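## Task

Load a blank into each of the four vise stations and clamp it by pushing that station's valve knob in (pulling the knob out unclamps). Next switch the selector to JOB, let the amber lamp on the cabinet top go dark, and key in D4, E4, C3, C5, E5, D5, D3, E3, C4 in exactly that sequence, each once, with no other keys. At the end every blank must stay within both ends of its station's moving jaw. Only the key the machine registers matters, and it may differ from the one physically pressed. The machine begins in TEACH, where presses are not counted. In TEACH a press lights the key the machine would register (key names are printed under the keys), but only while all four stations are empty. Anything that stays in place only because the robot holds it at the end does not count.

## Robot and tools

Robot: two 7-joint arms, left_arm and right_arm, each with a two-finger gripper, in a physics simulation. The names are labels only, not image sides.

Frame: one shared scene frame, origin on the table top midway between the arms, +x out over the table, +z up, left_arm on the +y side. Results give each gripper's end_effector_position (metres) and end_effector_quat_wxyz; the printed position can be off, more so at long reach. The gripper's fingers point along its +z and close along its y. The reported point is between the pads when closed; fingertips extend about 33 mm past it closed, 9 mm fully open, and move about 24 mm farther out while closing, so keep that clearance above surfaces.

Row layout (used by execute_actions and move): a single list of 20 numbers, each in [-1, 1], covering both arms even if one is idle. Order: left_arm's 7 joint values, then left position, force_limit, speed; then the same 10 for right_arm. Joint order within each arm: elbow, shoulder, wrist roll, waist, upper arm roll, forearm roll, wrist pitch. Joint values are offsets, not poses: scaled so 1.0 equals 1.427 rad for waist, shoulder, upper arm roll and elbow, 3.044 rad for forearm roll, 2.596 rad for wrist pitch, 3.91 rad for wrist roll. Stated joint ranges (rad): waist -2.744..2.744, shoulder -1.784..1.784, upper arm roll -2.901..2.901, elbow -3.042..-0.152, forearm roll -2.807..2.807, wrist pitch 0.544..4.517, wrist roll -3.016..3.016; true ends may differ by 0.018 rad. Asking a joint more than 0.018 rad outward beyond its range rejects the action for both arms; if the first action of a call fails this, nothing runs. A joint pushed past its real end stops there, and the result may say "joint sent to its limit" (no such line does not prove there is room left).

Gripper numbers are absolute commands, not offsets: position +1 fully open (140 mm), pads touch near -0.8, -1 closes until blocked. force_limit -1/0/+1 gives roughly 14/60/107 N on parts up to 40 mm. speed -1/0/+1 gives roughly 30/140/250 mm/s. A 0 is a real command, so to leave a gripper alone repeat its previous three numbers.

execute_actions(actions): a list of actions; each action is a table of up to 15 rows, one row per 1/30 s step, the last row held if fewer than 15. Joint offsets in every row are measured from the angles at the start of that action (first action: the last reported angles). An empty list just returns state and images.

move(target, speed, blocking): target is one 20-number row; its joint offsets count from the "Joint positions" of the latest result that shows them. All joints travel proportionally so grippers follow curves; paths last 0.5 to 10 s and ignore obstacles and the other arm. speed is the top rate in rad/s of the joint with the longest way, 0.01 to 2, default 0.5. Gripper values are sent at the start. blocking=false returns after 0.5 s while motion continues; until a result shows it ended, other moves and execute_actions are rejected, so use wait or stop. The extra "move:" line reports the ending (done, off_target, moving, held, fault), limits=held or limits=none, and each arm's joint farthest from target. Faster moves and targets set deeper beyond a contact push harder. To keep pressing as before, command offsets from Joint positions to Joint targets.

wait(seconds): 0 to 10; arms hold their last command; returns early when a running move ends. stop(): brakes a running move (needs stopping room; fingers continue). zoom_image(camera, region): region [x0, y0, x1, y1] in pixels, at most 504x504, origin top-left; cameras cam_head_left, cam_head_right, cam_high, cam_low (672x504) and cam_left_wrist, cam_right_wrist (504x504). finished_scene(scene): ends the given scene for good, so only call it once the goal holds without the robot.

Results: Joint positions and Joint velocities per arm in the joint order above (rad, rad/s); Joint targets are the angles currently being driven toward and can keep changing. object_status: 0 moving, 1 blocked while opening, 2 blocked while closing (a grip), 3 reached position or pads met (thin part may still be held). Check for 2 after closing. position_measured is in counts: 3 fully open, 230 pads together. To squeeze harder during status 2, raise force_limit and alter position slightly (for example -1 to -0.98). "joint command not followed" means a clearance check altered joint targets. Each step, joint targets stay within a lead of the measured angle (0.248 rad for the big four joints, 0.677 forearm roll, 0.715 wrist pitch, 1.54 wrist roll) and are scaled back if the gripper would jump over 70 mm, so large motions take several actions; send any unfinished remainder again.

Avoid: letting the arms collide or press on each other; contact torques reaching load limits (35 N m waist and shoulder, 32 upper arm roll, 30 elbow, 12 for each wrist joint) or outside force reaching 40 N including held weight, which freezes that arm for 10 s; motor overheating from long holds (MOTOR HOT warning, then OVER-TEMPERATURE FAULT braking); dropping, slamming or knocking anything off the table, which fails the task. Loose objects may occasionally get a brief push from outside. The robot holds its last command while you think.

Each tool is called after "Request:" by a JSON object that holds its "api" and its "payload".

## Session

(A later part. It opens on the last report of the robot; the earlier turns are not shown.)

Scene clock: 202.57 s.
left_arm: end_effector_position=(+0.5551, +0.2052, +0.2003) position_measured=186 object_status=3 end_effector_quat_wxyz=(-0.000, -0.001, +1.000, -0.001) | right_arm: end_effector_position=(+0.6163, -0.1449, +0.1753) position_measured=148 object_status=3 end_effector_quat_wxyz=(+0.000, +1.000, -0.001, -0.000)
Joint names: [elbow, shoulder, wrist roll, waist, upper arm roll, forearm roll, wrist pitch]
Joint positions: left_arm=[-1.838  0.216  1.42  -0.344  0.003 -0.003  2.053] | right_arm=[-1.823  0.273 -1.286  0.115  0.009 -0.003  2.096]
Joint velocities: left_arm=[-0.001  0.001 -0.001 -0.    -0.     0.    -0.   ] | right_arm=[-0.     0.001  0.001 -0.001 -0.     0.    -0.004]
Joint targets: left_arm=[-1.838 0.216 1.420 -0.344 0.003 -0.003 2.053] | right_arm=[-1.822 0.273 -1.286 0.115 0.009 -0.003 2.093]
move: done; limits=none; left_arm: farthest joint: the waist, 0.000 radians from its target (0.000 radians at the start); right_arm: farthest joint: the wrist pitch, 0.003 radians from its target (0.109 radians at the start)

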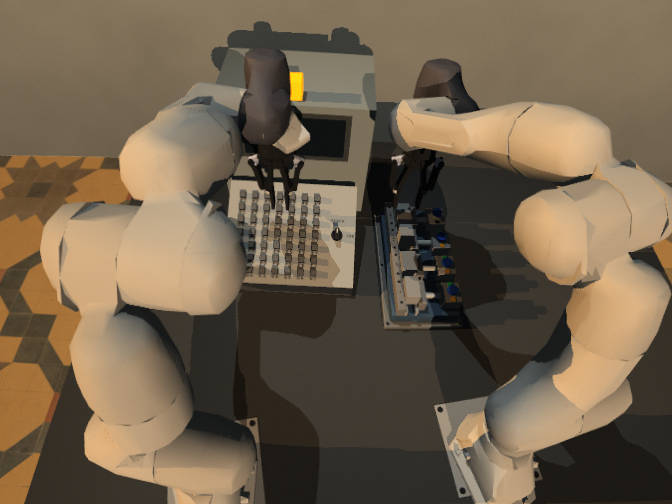

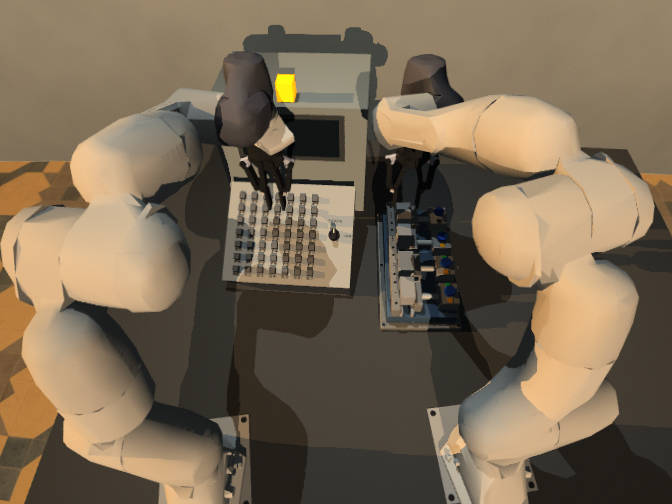

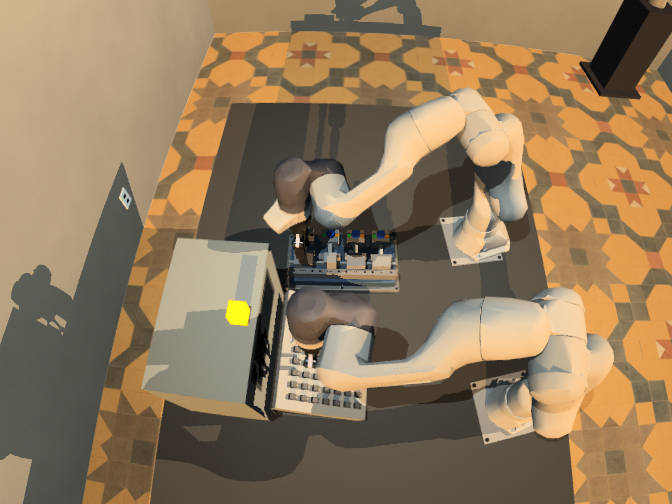

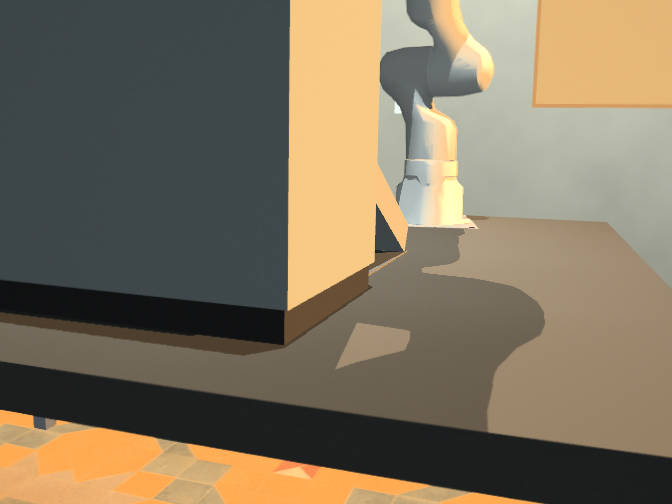

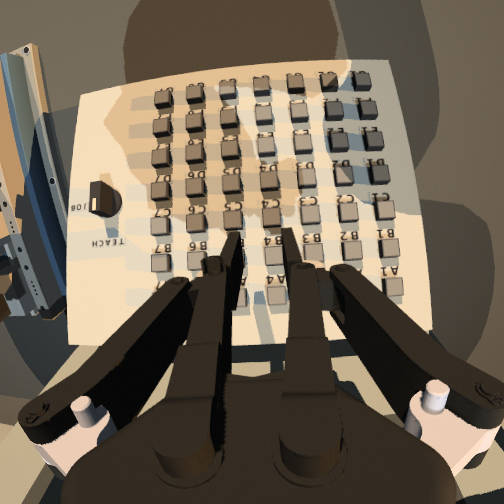

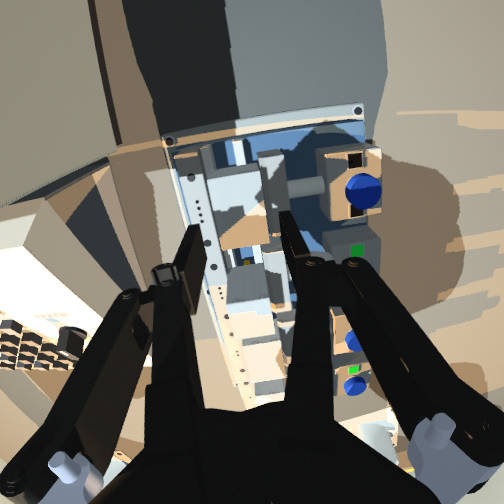

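Request:
{"api": "move", "payload": {"target": [0,0,0,0,0,0,0,-0.45,0,0, -0.0343,-0.0189,-0.0442,-0.117,0,0,0.0092,-1,0,1], "speed": 0.3}}

Request:
{"api": "zoom_image", "payload": {"camera": "cam_right_wrist", "region": [60, 150, 220, 310]}}

Request:
{"api": "zoom_image", "payload": {"camera": "cam_high", "region": [284, 235, 344, 280]}}

Scene clock: 204.53 s.
left_arm: end_effector_position=(+0.5551, +0.2052, +0.2003) position_measured=186 object_status=3 end_effector_quat_wxyz=(-0.000, -0.001, +1.000, -0.001) | right_arm: end_effector_position=(+0.6270, -0.2495, +0.1709) position_measured=233 object_status=3 end_effector_quat_wxyz=(+0.001, +1.000, -0.002, -0.000)
Joint names: [elbow, shoulder, wrist roll, waist, upper arm roll, forearm roll, wrist pitch]
Joint positions: left_arm=[-1.838  0.216  1.42  -0.344  0.003 -0.003  2.053] | right_arm=[-1.87   0.248 -1.453 -0.052  0.007 -0.003  2.118]
Joint velocities: left_arm=[ 0.001 -0.     0.001  0.     0.    -0.001  0.   ] | right_arm=[ 0.     0.002 -0.006  0.002  0.001  0.002 -0.001]
Joint targets: left_arm=[-1.838 0.216 1.420 -0.344 0.003 -0.003 2.053] | right_arm=[-1.872 0.246 -1.459 -0.052 0.009 -0.003 2.119]
move: done; limits=none; left_arm: farthest joint: the waist, 0.000 radians from its target (0.000 radians at the start); right_arm: farthest joint: the wrist roll, 0.006 radians from its target (0.173 radians at the start)

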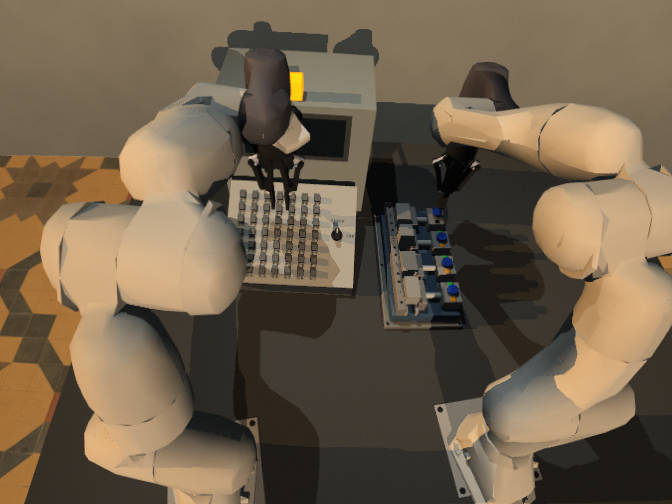

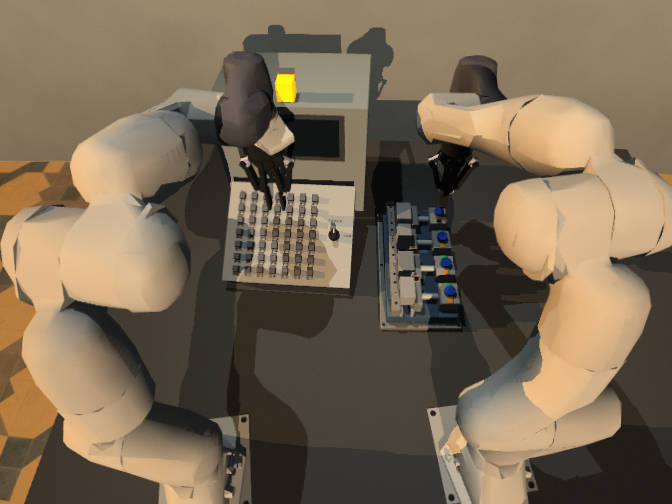

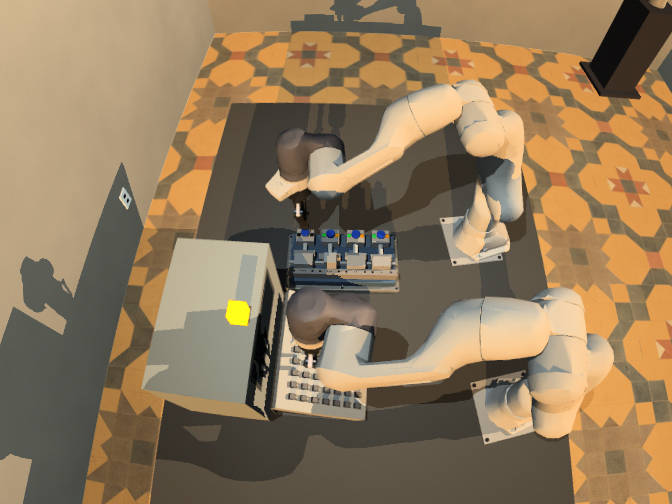

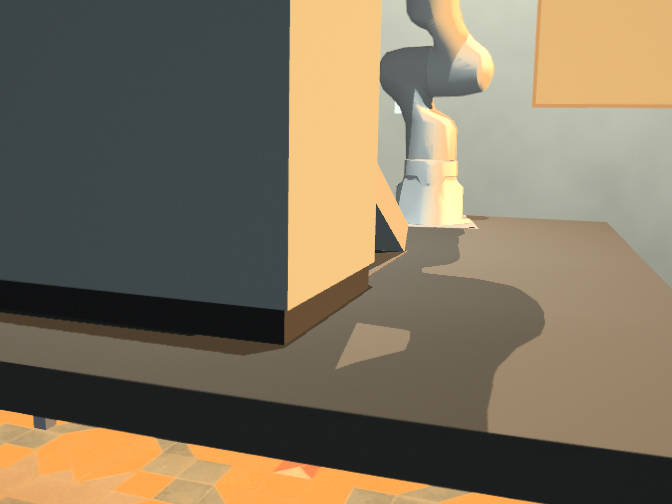

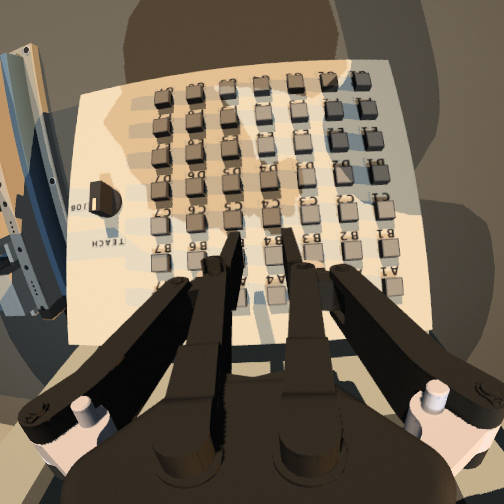

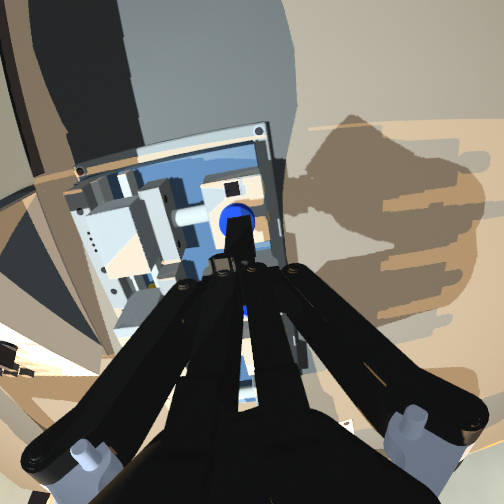

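Region (60, 150, 220, 310) of cam_right_wrist's 504x504 image, scaled by 3.150, with more detail than that image has.

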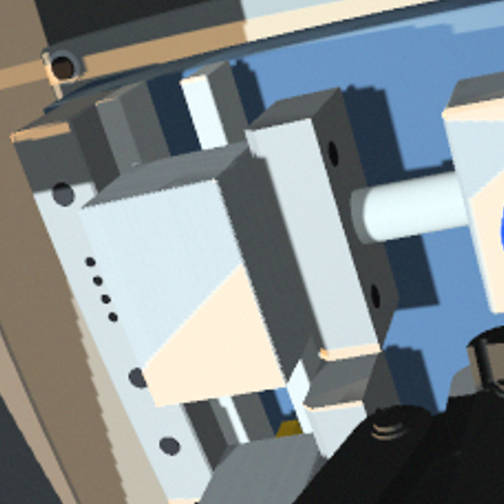

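Region (284, 235, 344, 280) of cam_high's 672x504 image, scaled by 8.400, with more detail than that image has; it fills the top 378 rows of this view, and the rest is white.

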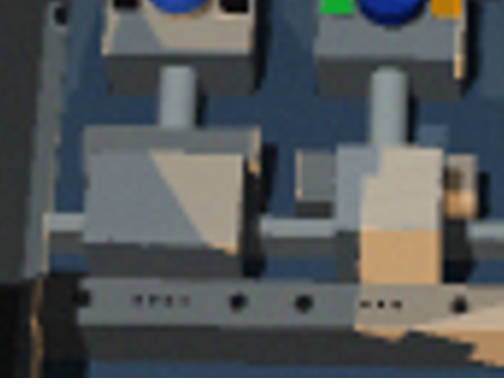

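Request:
{"api": "move", "payload": {"target": [0,0,-0.0632,-0.1745,0,0,0,-0.45,0,0, -0.0252,0.0252,0,0,0,0,0.0277,-1,0,1], "speed": 0.25}}

Request:
{"api": "zoom_image", "payload": {"camera": "cam_left_wrist", "region": [180, 150, 340, 310]}}

Scene clock: 206.80 s.
left_arm: end_effector_position=(+0.5133, +0.0573, +0.2003) position_measured=186 object_status=3 end_effector_quat_wxyz=(-0.001, +0.003, +1.000, -0.001) | right_arm: end_effector_position=(+0.6261, -0.2495, +0.1445) position_measured=233 object_status=3 end_effector_quat_wxyz=(+0.000, +1.000, -0.001, -0.001)
Joint names: [elbow, shoulder, wrist roll, waist, upper arm roll, forearm roll, wrist pitch]
Joint positions: left_arm=[-1.838  0.216  1.179 -0.594  0.001 -0.003  2.053] | right_arm=[-1.903  0.275 -1.454 -0.052  0.007 -0.003  2.177]
Joint velocities: left_arm=[-0.001  0.    -0.006  0.    -0.    -0.    -0.   ] | right_arm=[-0.    -0.     0.001  0.001  0.001 -0.001 -0.   ]
Joint targets: left_arm=[-1.838 0.216 1.173 -0.593 0.003 -0.003 2.053] | right_arm=[-1.906 0.284 -1.453 -0.052 0.007 -0.003 2.190]
move: off_target (right_arm); limits=none; left_arm: farthest joint: the wrist roll, 0.006 radians from its target (0.248 radians at the start); right_arm: farthest joint: the wrist pitch, 0.013 radians from its target (0.072 radians at the start)

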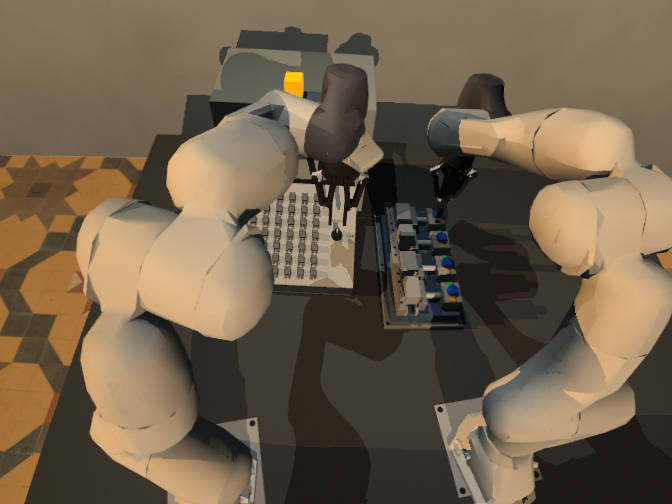

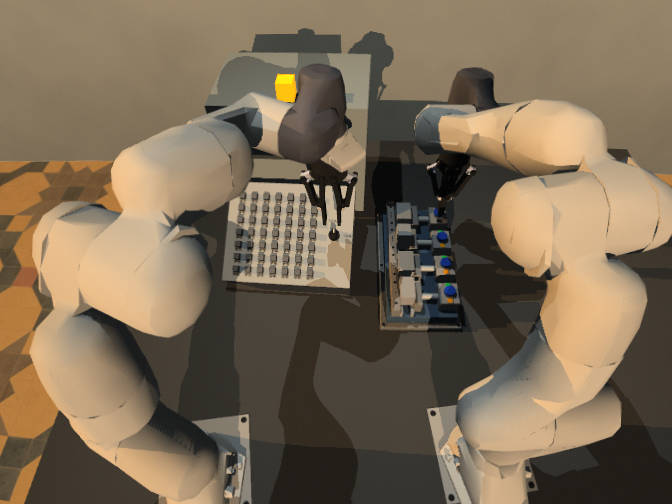

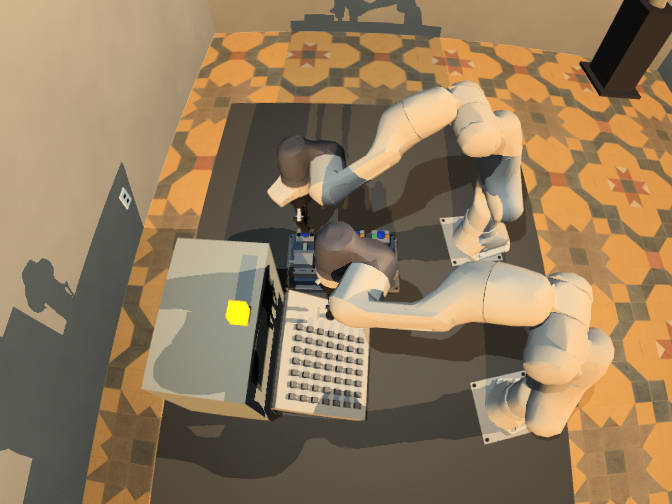

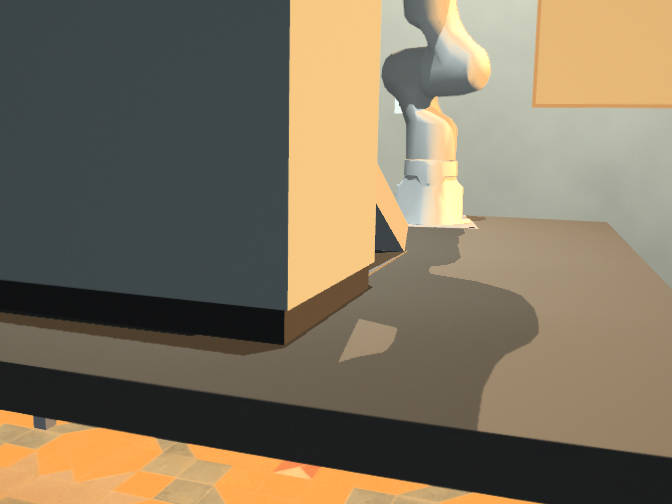

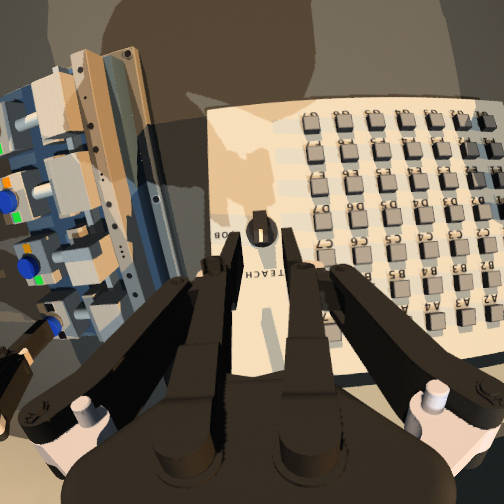

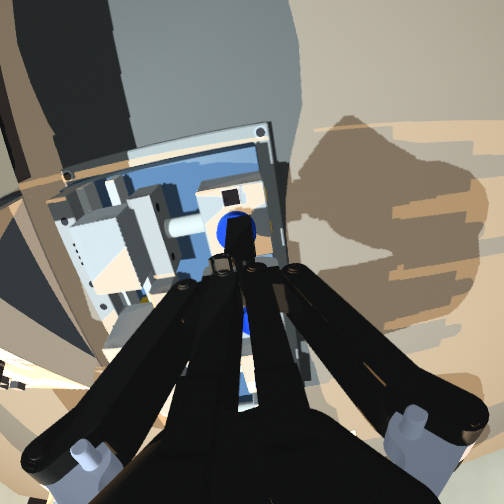

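Region (180, 150, 340, 310) of cam_left_wrist's 504x504 image, scaled by 3.150, with more detail than that image has.

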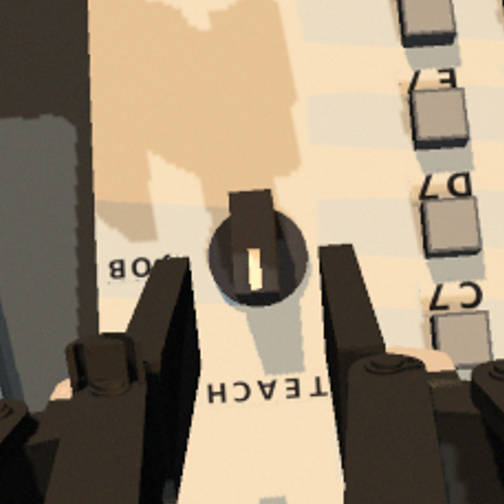

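Request:
{"api": "move", "payload": {"target": [-0.0109,0.0475,0,0.0063,0,0,0.0321,-0.45,0,0, -0.0049,0.0095,0,0,0,0,0.0083,-1,0,1], "speed": 0.1}}

Request:
{"api": "zoom_image", "payload": {"camera": "cam_left_wrist", "region": [180, 150, 340, 310]}}

Request:
{"api": "zoom_image", "payload": {"camera": "cam_head_left", "region": [300, 190, 380, 270]}}

Scene clock: 209.63 s.
left_arm: end_effector_position=(+0.5239, +0.0582, +0.1597) position_measured=186 object_status=3 end_effector_quat_wxyz=(-0.001, -0.002, +1.000, -0.001) | right_arm: end_effector_position=(+0.6265, -0.2494, +0.1409) position_measured=233 object_status=3 end_effector_quat_wxyz=(+0.000, +1.000, -0.001, +0.000)
Joint names: [elbow, shoulder, wrist roll, waist, upper arm roll, forearm roll, wrist pitch]
Joint positions: left_arm=[-1.851  0.283  1.177 -0.586  0.001 -0.003  2.133] | right_arm=[-1.907  0.28  -1.454 -0.052  0.007 -0.003  2.187]
Joint velocities: left_arm=[ 0.001 -0.001 -0.002 -0.     0.    -0.     0.004] | right_arm=[ 0.     0.001  0.    -0.001 -0.     0.001  0.001]
Joint targets: left_arm=[-1.853 0.284 1.179 -0.585 0.001 -0.003 2.136] | right_arm=[-1.910 0.289 -1.454 -0.052 0.007 -0.003 2.199]
move: off_target (right_arm); limits=none; left_arm: farthest joint: the wrist pitch, 0.003 radians from its target (0.083 radians at the start); right_arm: farthest joint: the wrist pitch, 0.012 radians from its target (0.021 radians at the start)

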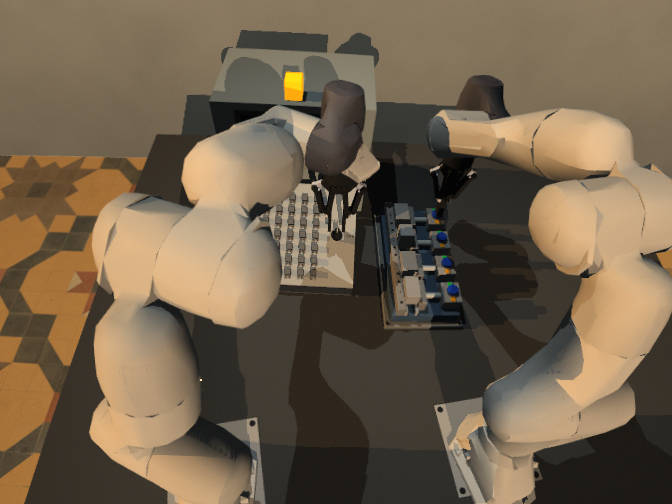

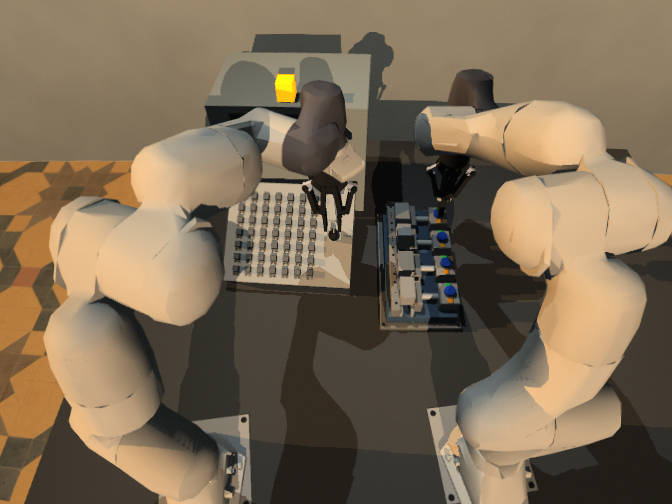

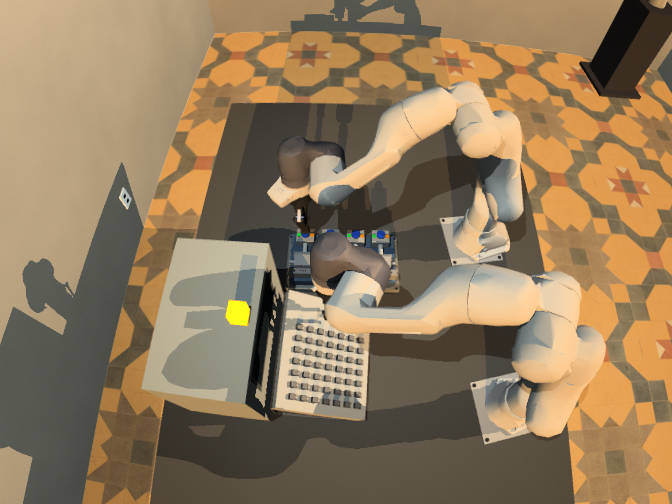

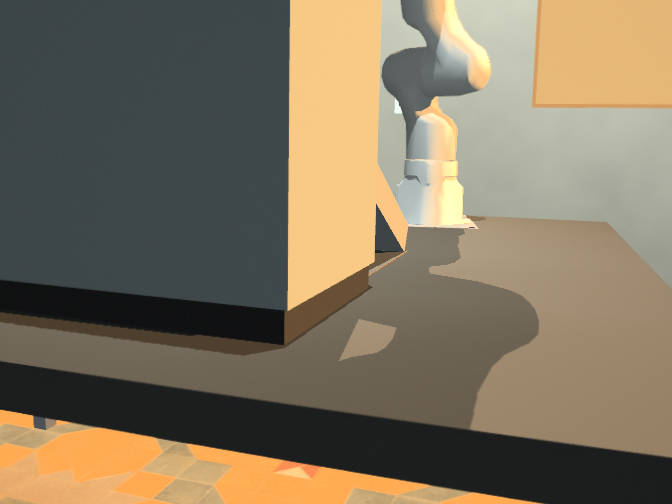

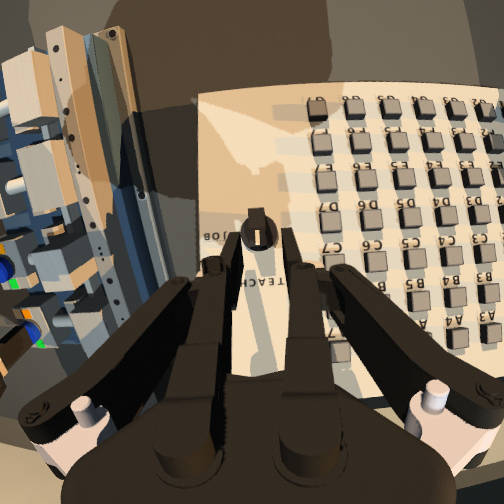

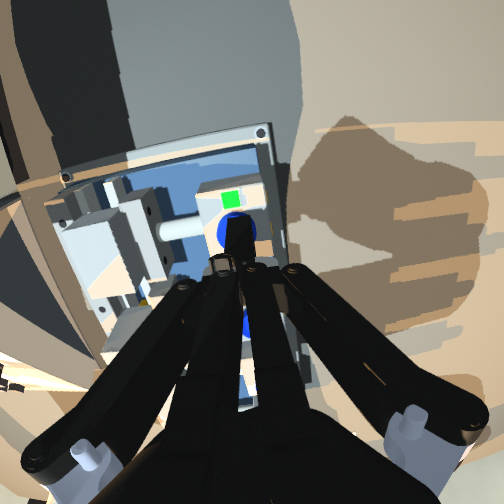

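Region (180, 150, 340, 310) of cam_left_wrist's 504x504 image, scaled by 3.150, with more detail than that image has.

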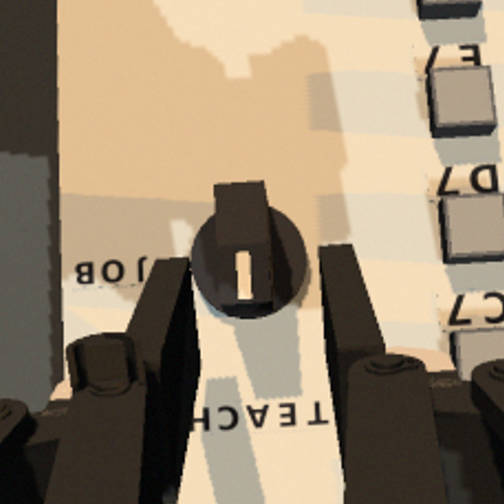

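Region (300, 190, 380, 270) of cam_head_left's 672x504 image, scaled by 6.300, with more detail than that image has.

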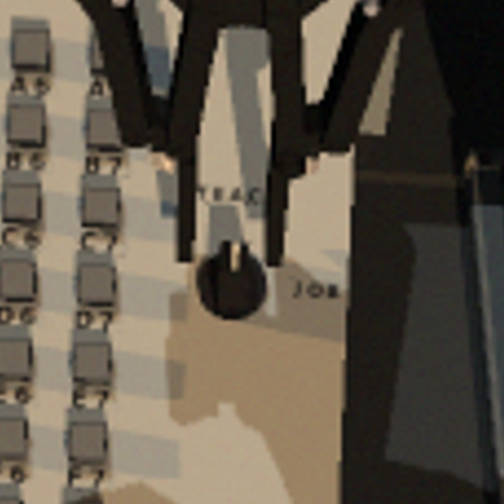

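Request:
{"api": "move", "payload": {"target": [-0.019,0.0064,0,-0.0051,0,0,0.0143,-0.45,0,0, 0.0385,-0.0385,0,0,0,0,-0.0424,-1,0,1], "speed": 0.1}}

Request:
{"api": "zoom_image", "payload": {"camera": "cam_left_wrist", "region": [180, 150, 340, 310]}}

Request:
{"api": "zoom_image", "payload": {"camera": "cam_head_left", "region": [300, 190, 380, 270]}}

Scene clock: 212.47 s.
left_arm: end_effector_position=(+0.5209, +0.0554, +0.1469) position_measured=186 object_status=3 end_effector_quat_wxyz=(+0.000, +0.001, +1.000, -0.001) | right_arm: end_effector_position=(+0.6255, -0.2497, +0.1888) position_measured=233 object_status=3 end_effector_quat_wxyz=(+0.001, +1.000, -0.001, -0.000)
Joint names: [elbow, shoulder, wrist roll, waist, upper arm roll, forearm roll, wrist pitch]
Joint positions: left_arm=[-1.876  0.29   1.177 -0.592  0.001 -0.003  2.168] | right_arm=[-1.854  0.226 -1.454 -0.052  0.007 -0.003  2.079]
Joint velocities: left_arm=[ 0.001 -0.    -0.001 -0.001 -0.     0.     0.001] | right_arm=[ 0.001 -0.001 -0.001 -0.     0.001 -0.    -0.003]
Joint targets: left_arm=[-1.878 0.292 1.177 -0.593 0.001 -0.003 2.170] | right_arm=[-1.852 0.225 -1.454 -0.052 0.007 -0.003 2.077]
move: done; limits=none; left_arm: farthest joint: the elbow, 0.003 radians from its target (0.027 radians at the start); right_arm: farthest joint: the elbow, 0.002 radians from its target (0.055 radians at the start)

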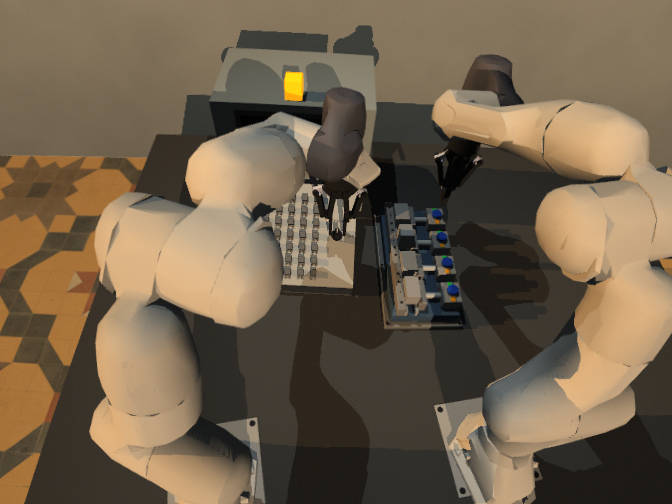

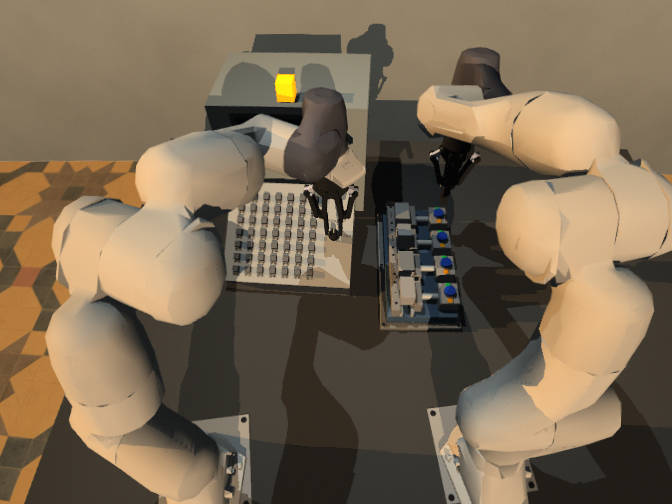

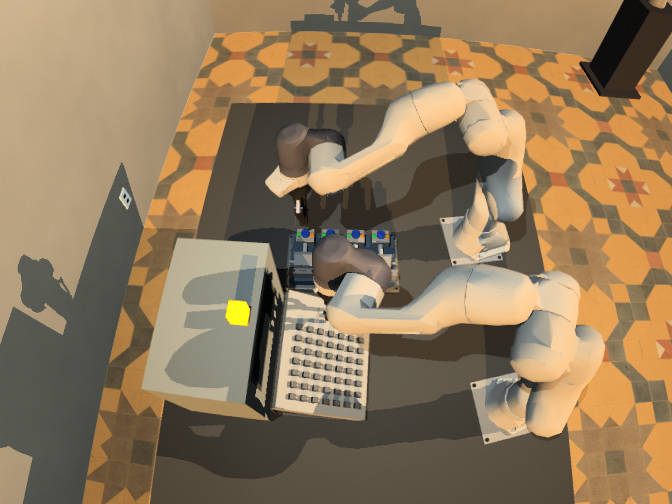

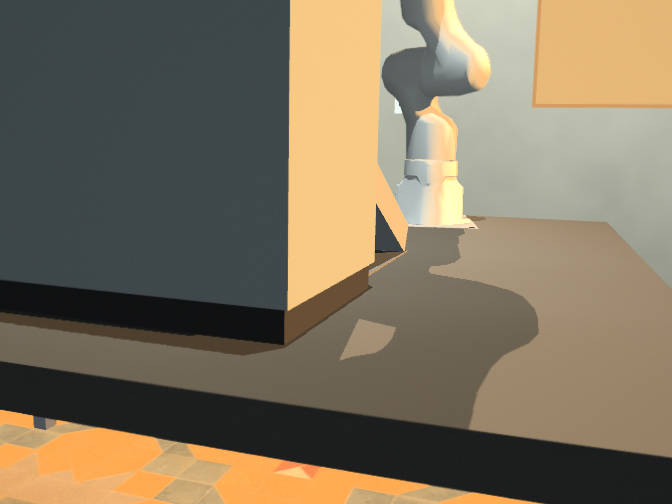

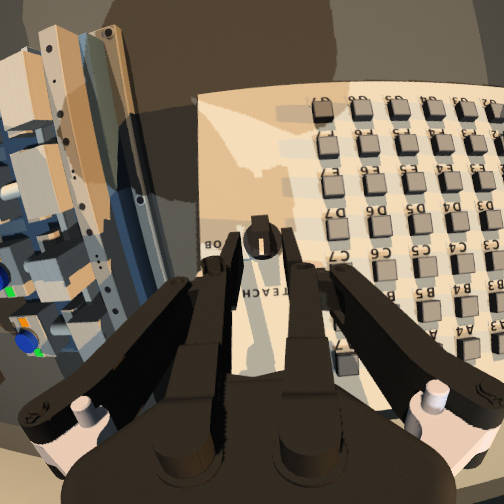

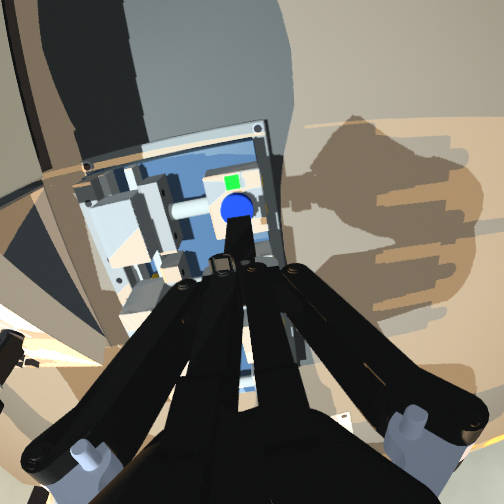

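Region (180, 150, 340, 310) of cam_left_wrist's 504x504 image, scaled by 3.150, with more detail than that image has.

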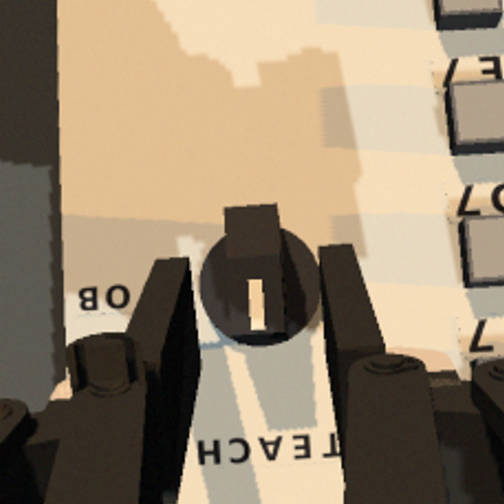

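Region (300, 190, 380, 270) of cam_head_left's 672x504 image, scaled by 6.300, with more detail than that image has.

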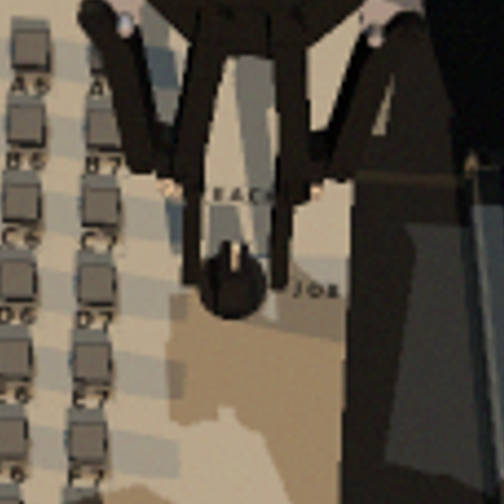

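Request:
{"api": "execute_actions", "payload": {"actions": []}}

Scene clock: 213.00 s.
left_arm: end_effector_position=(+0.5209, +0.0554, +0.1469) position_measured=186 object_status=3 end_effector_quat_wxyz=(+0.000, +0.001, +1.000, -0.002) | right_arm: end_effector_position=(+0.6253, -0.2497, +0.1888) position_measured=233 object_status=3 end_effector_quat_wxyz=(+0.001, +1.000, -0.001, -0.000)
Joint names: [elbow, shoulder, wrist roll, waist, upper arm roll, forearm roll, wrist pitch]
Joint positions: left_arm=[-1.876  0.29   1.177 -0.592  0.001 -0.003  2.168] | right_arm=[-1.854  0.226 -1.454 -0.052  0.007 -0.003  2.079]
Joint velocities: left_arm=[-0.001  0.001  0.001 -0.001 -0.001 -0.001  0.001] | right_arm=[ 0.    -0.001 -0.    -0.002  0.     0.001 -0.001]
Joint targets: left_arm=[-1.878 0.292 1.177 -0.593 0.001 -0.003 2.170] | right_arm=[-1.852 0.225 -1.454 -0.052 0.007 -0.003 2.077]

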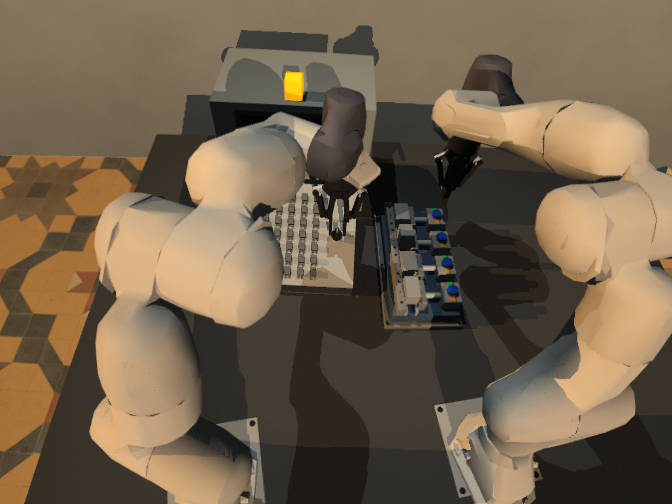

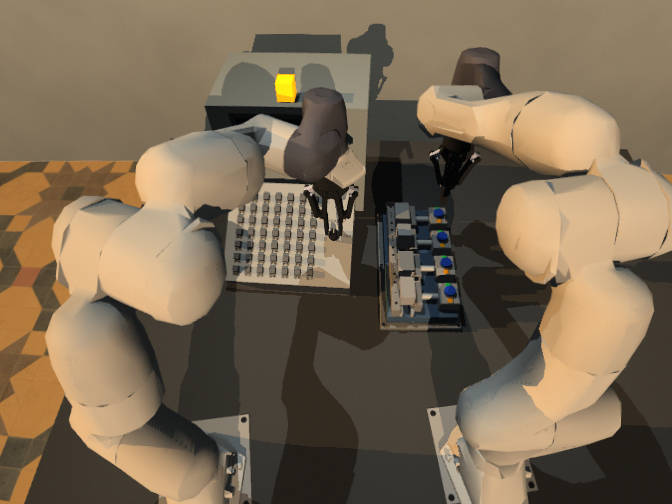

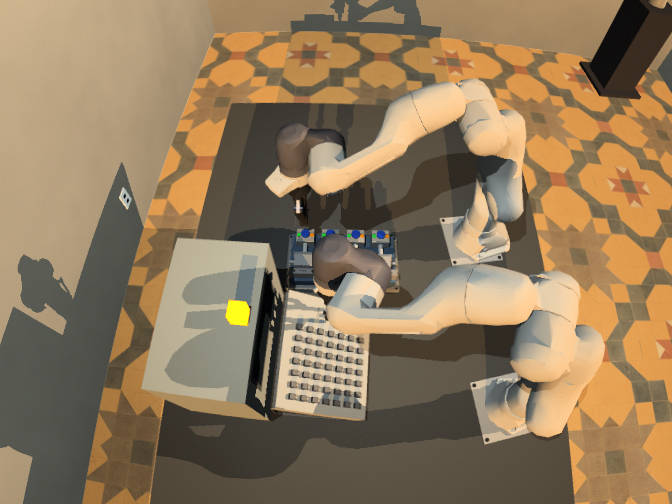

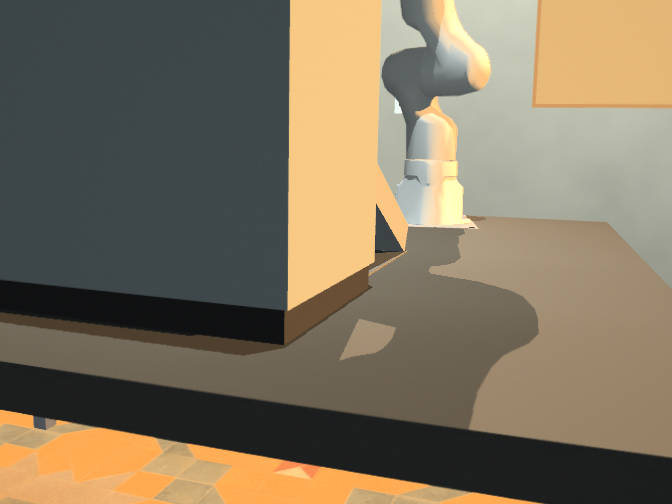

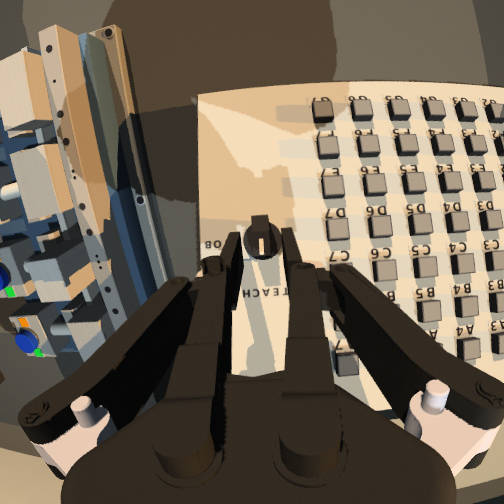

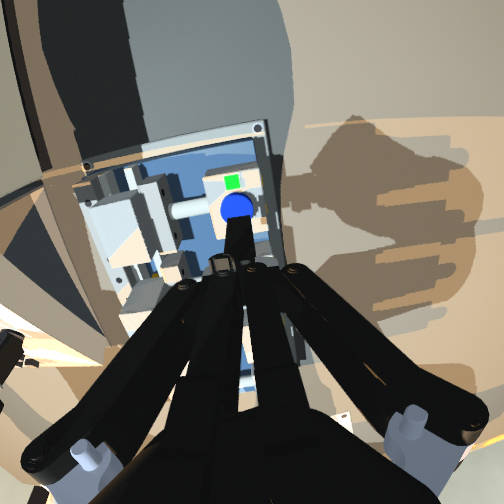

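Request:
{"api": "zoom_image", "payload": {"camera": "cam_left_wrist", "region": [180, 170, 340, 330]}}

Request:
{"api": "zoom_image", "payload": {"camera": "cam_head_left", "region": [280, 170, 400, 270]}}

Region (180, 170, 340, 330) of cam_left_wrist's 504x504 image, scaled by 3.150, with more detail than that image has.

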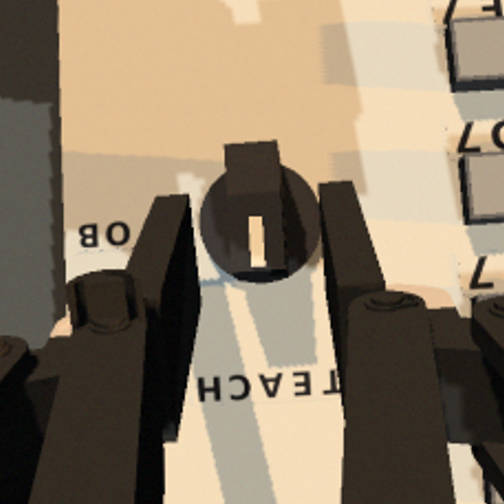

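Region (280, 170, 400, 270) of cam_head_left's 672x504 image, scaled by 4.200, with more detail than that image has.

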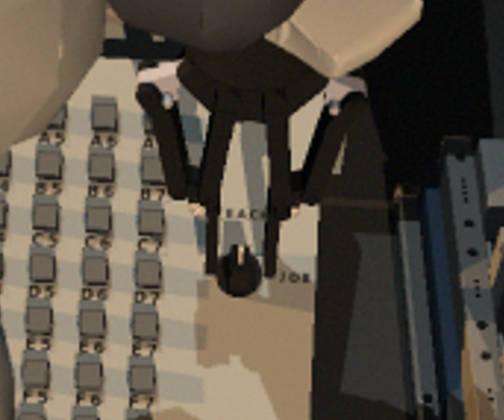

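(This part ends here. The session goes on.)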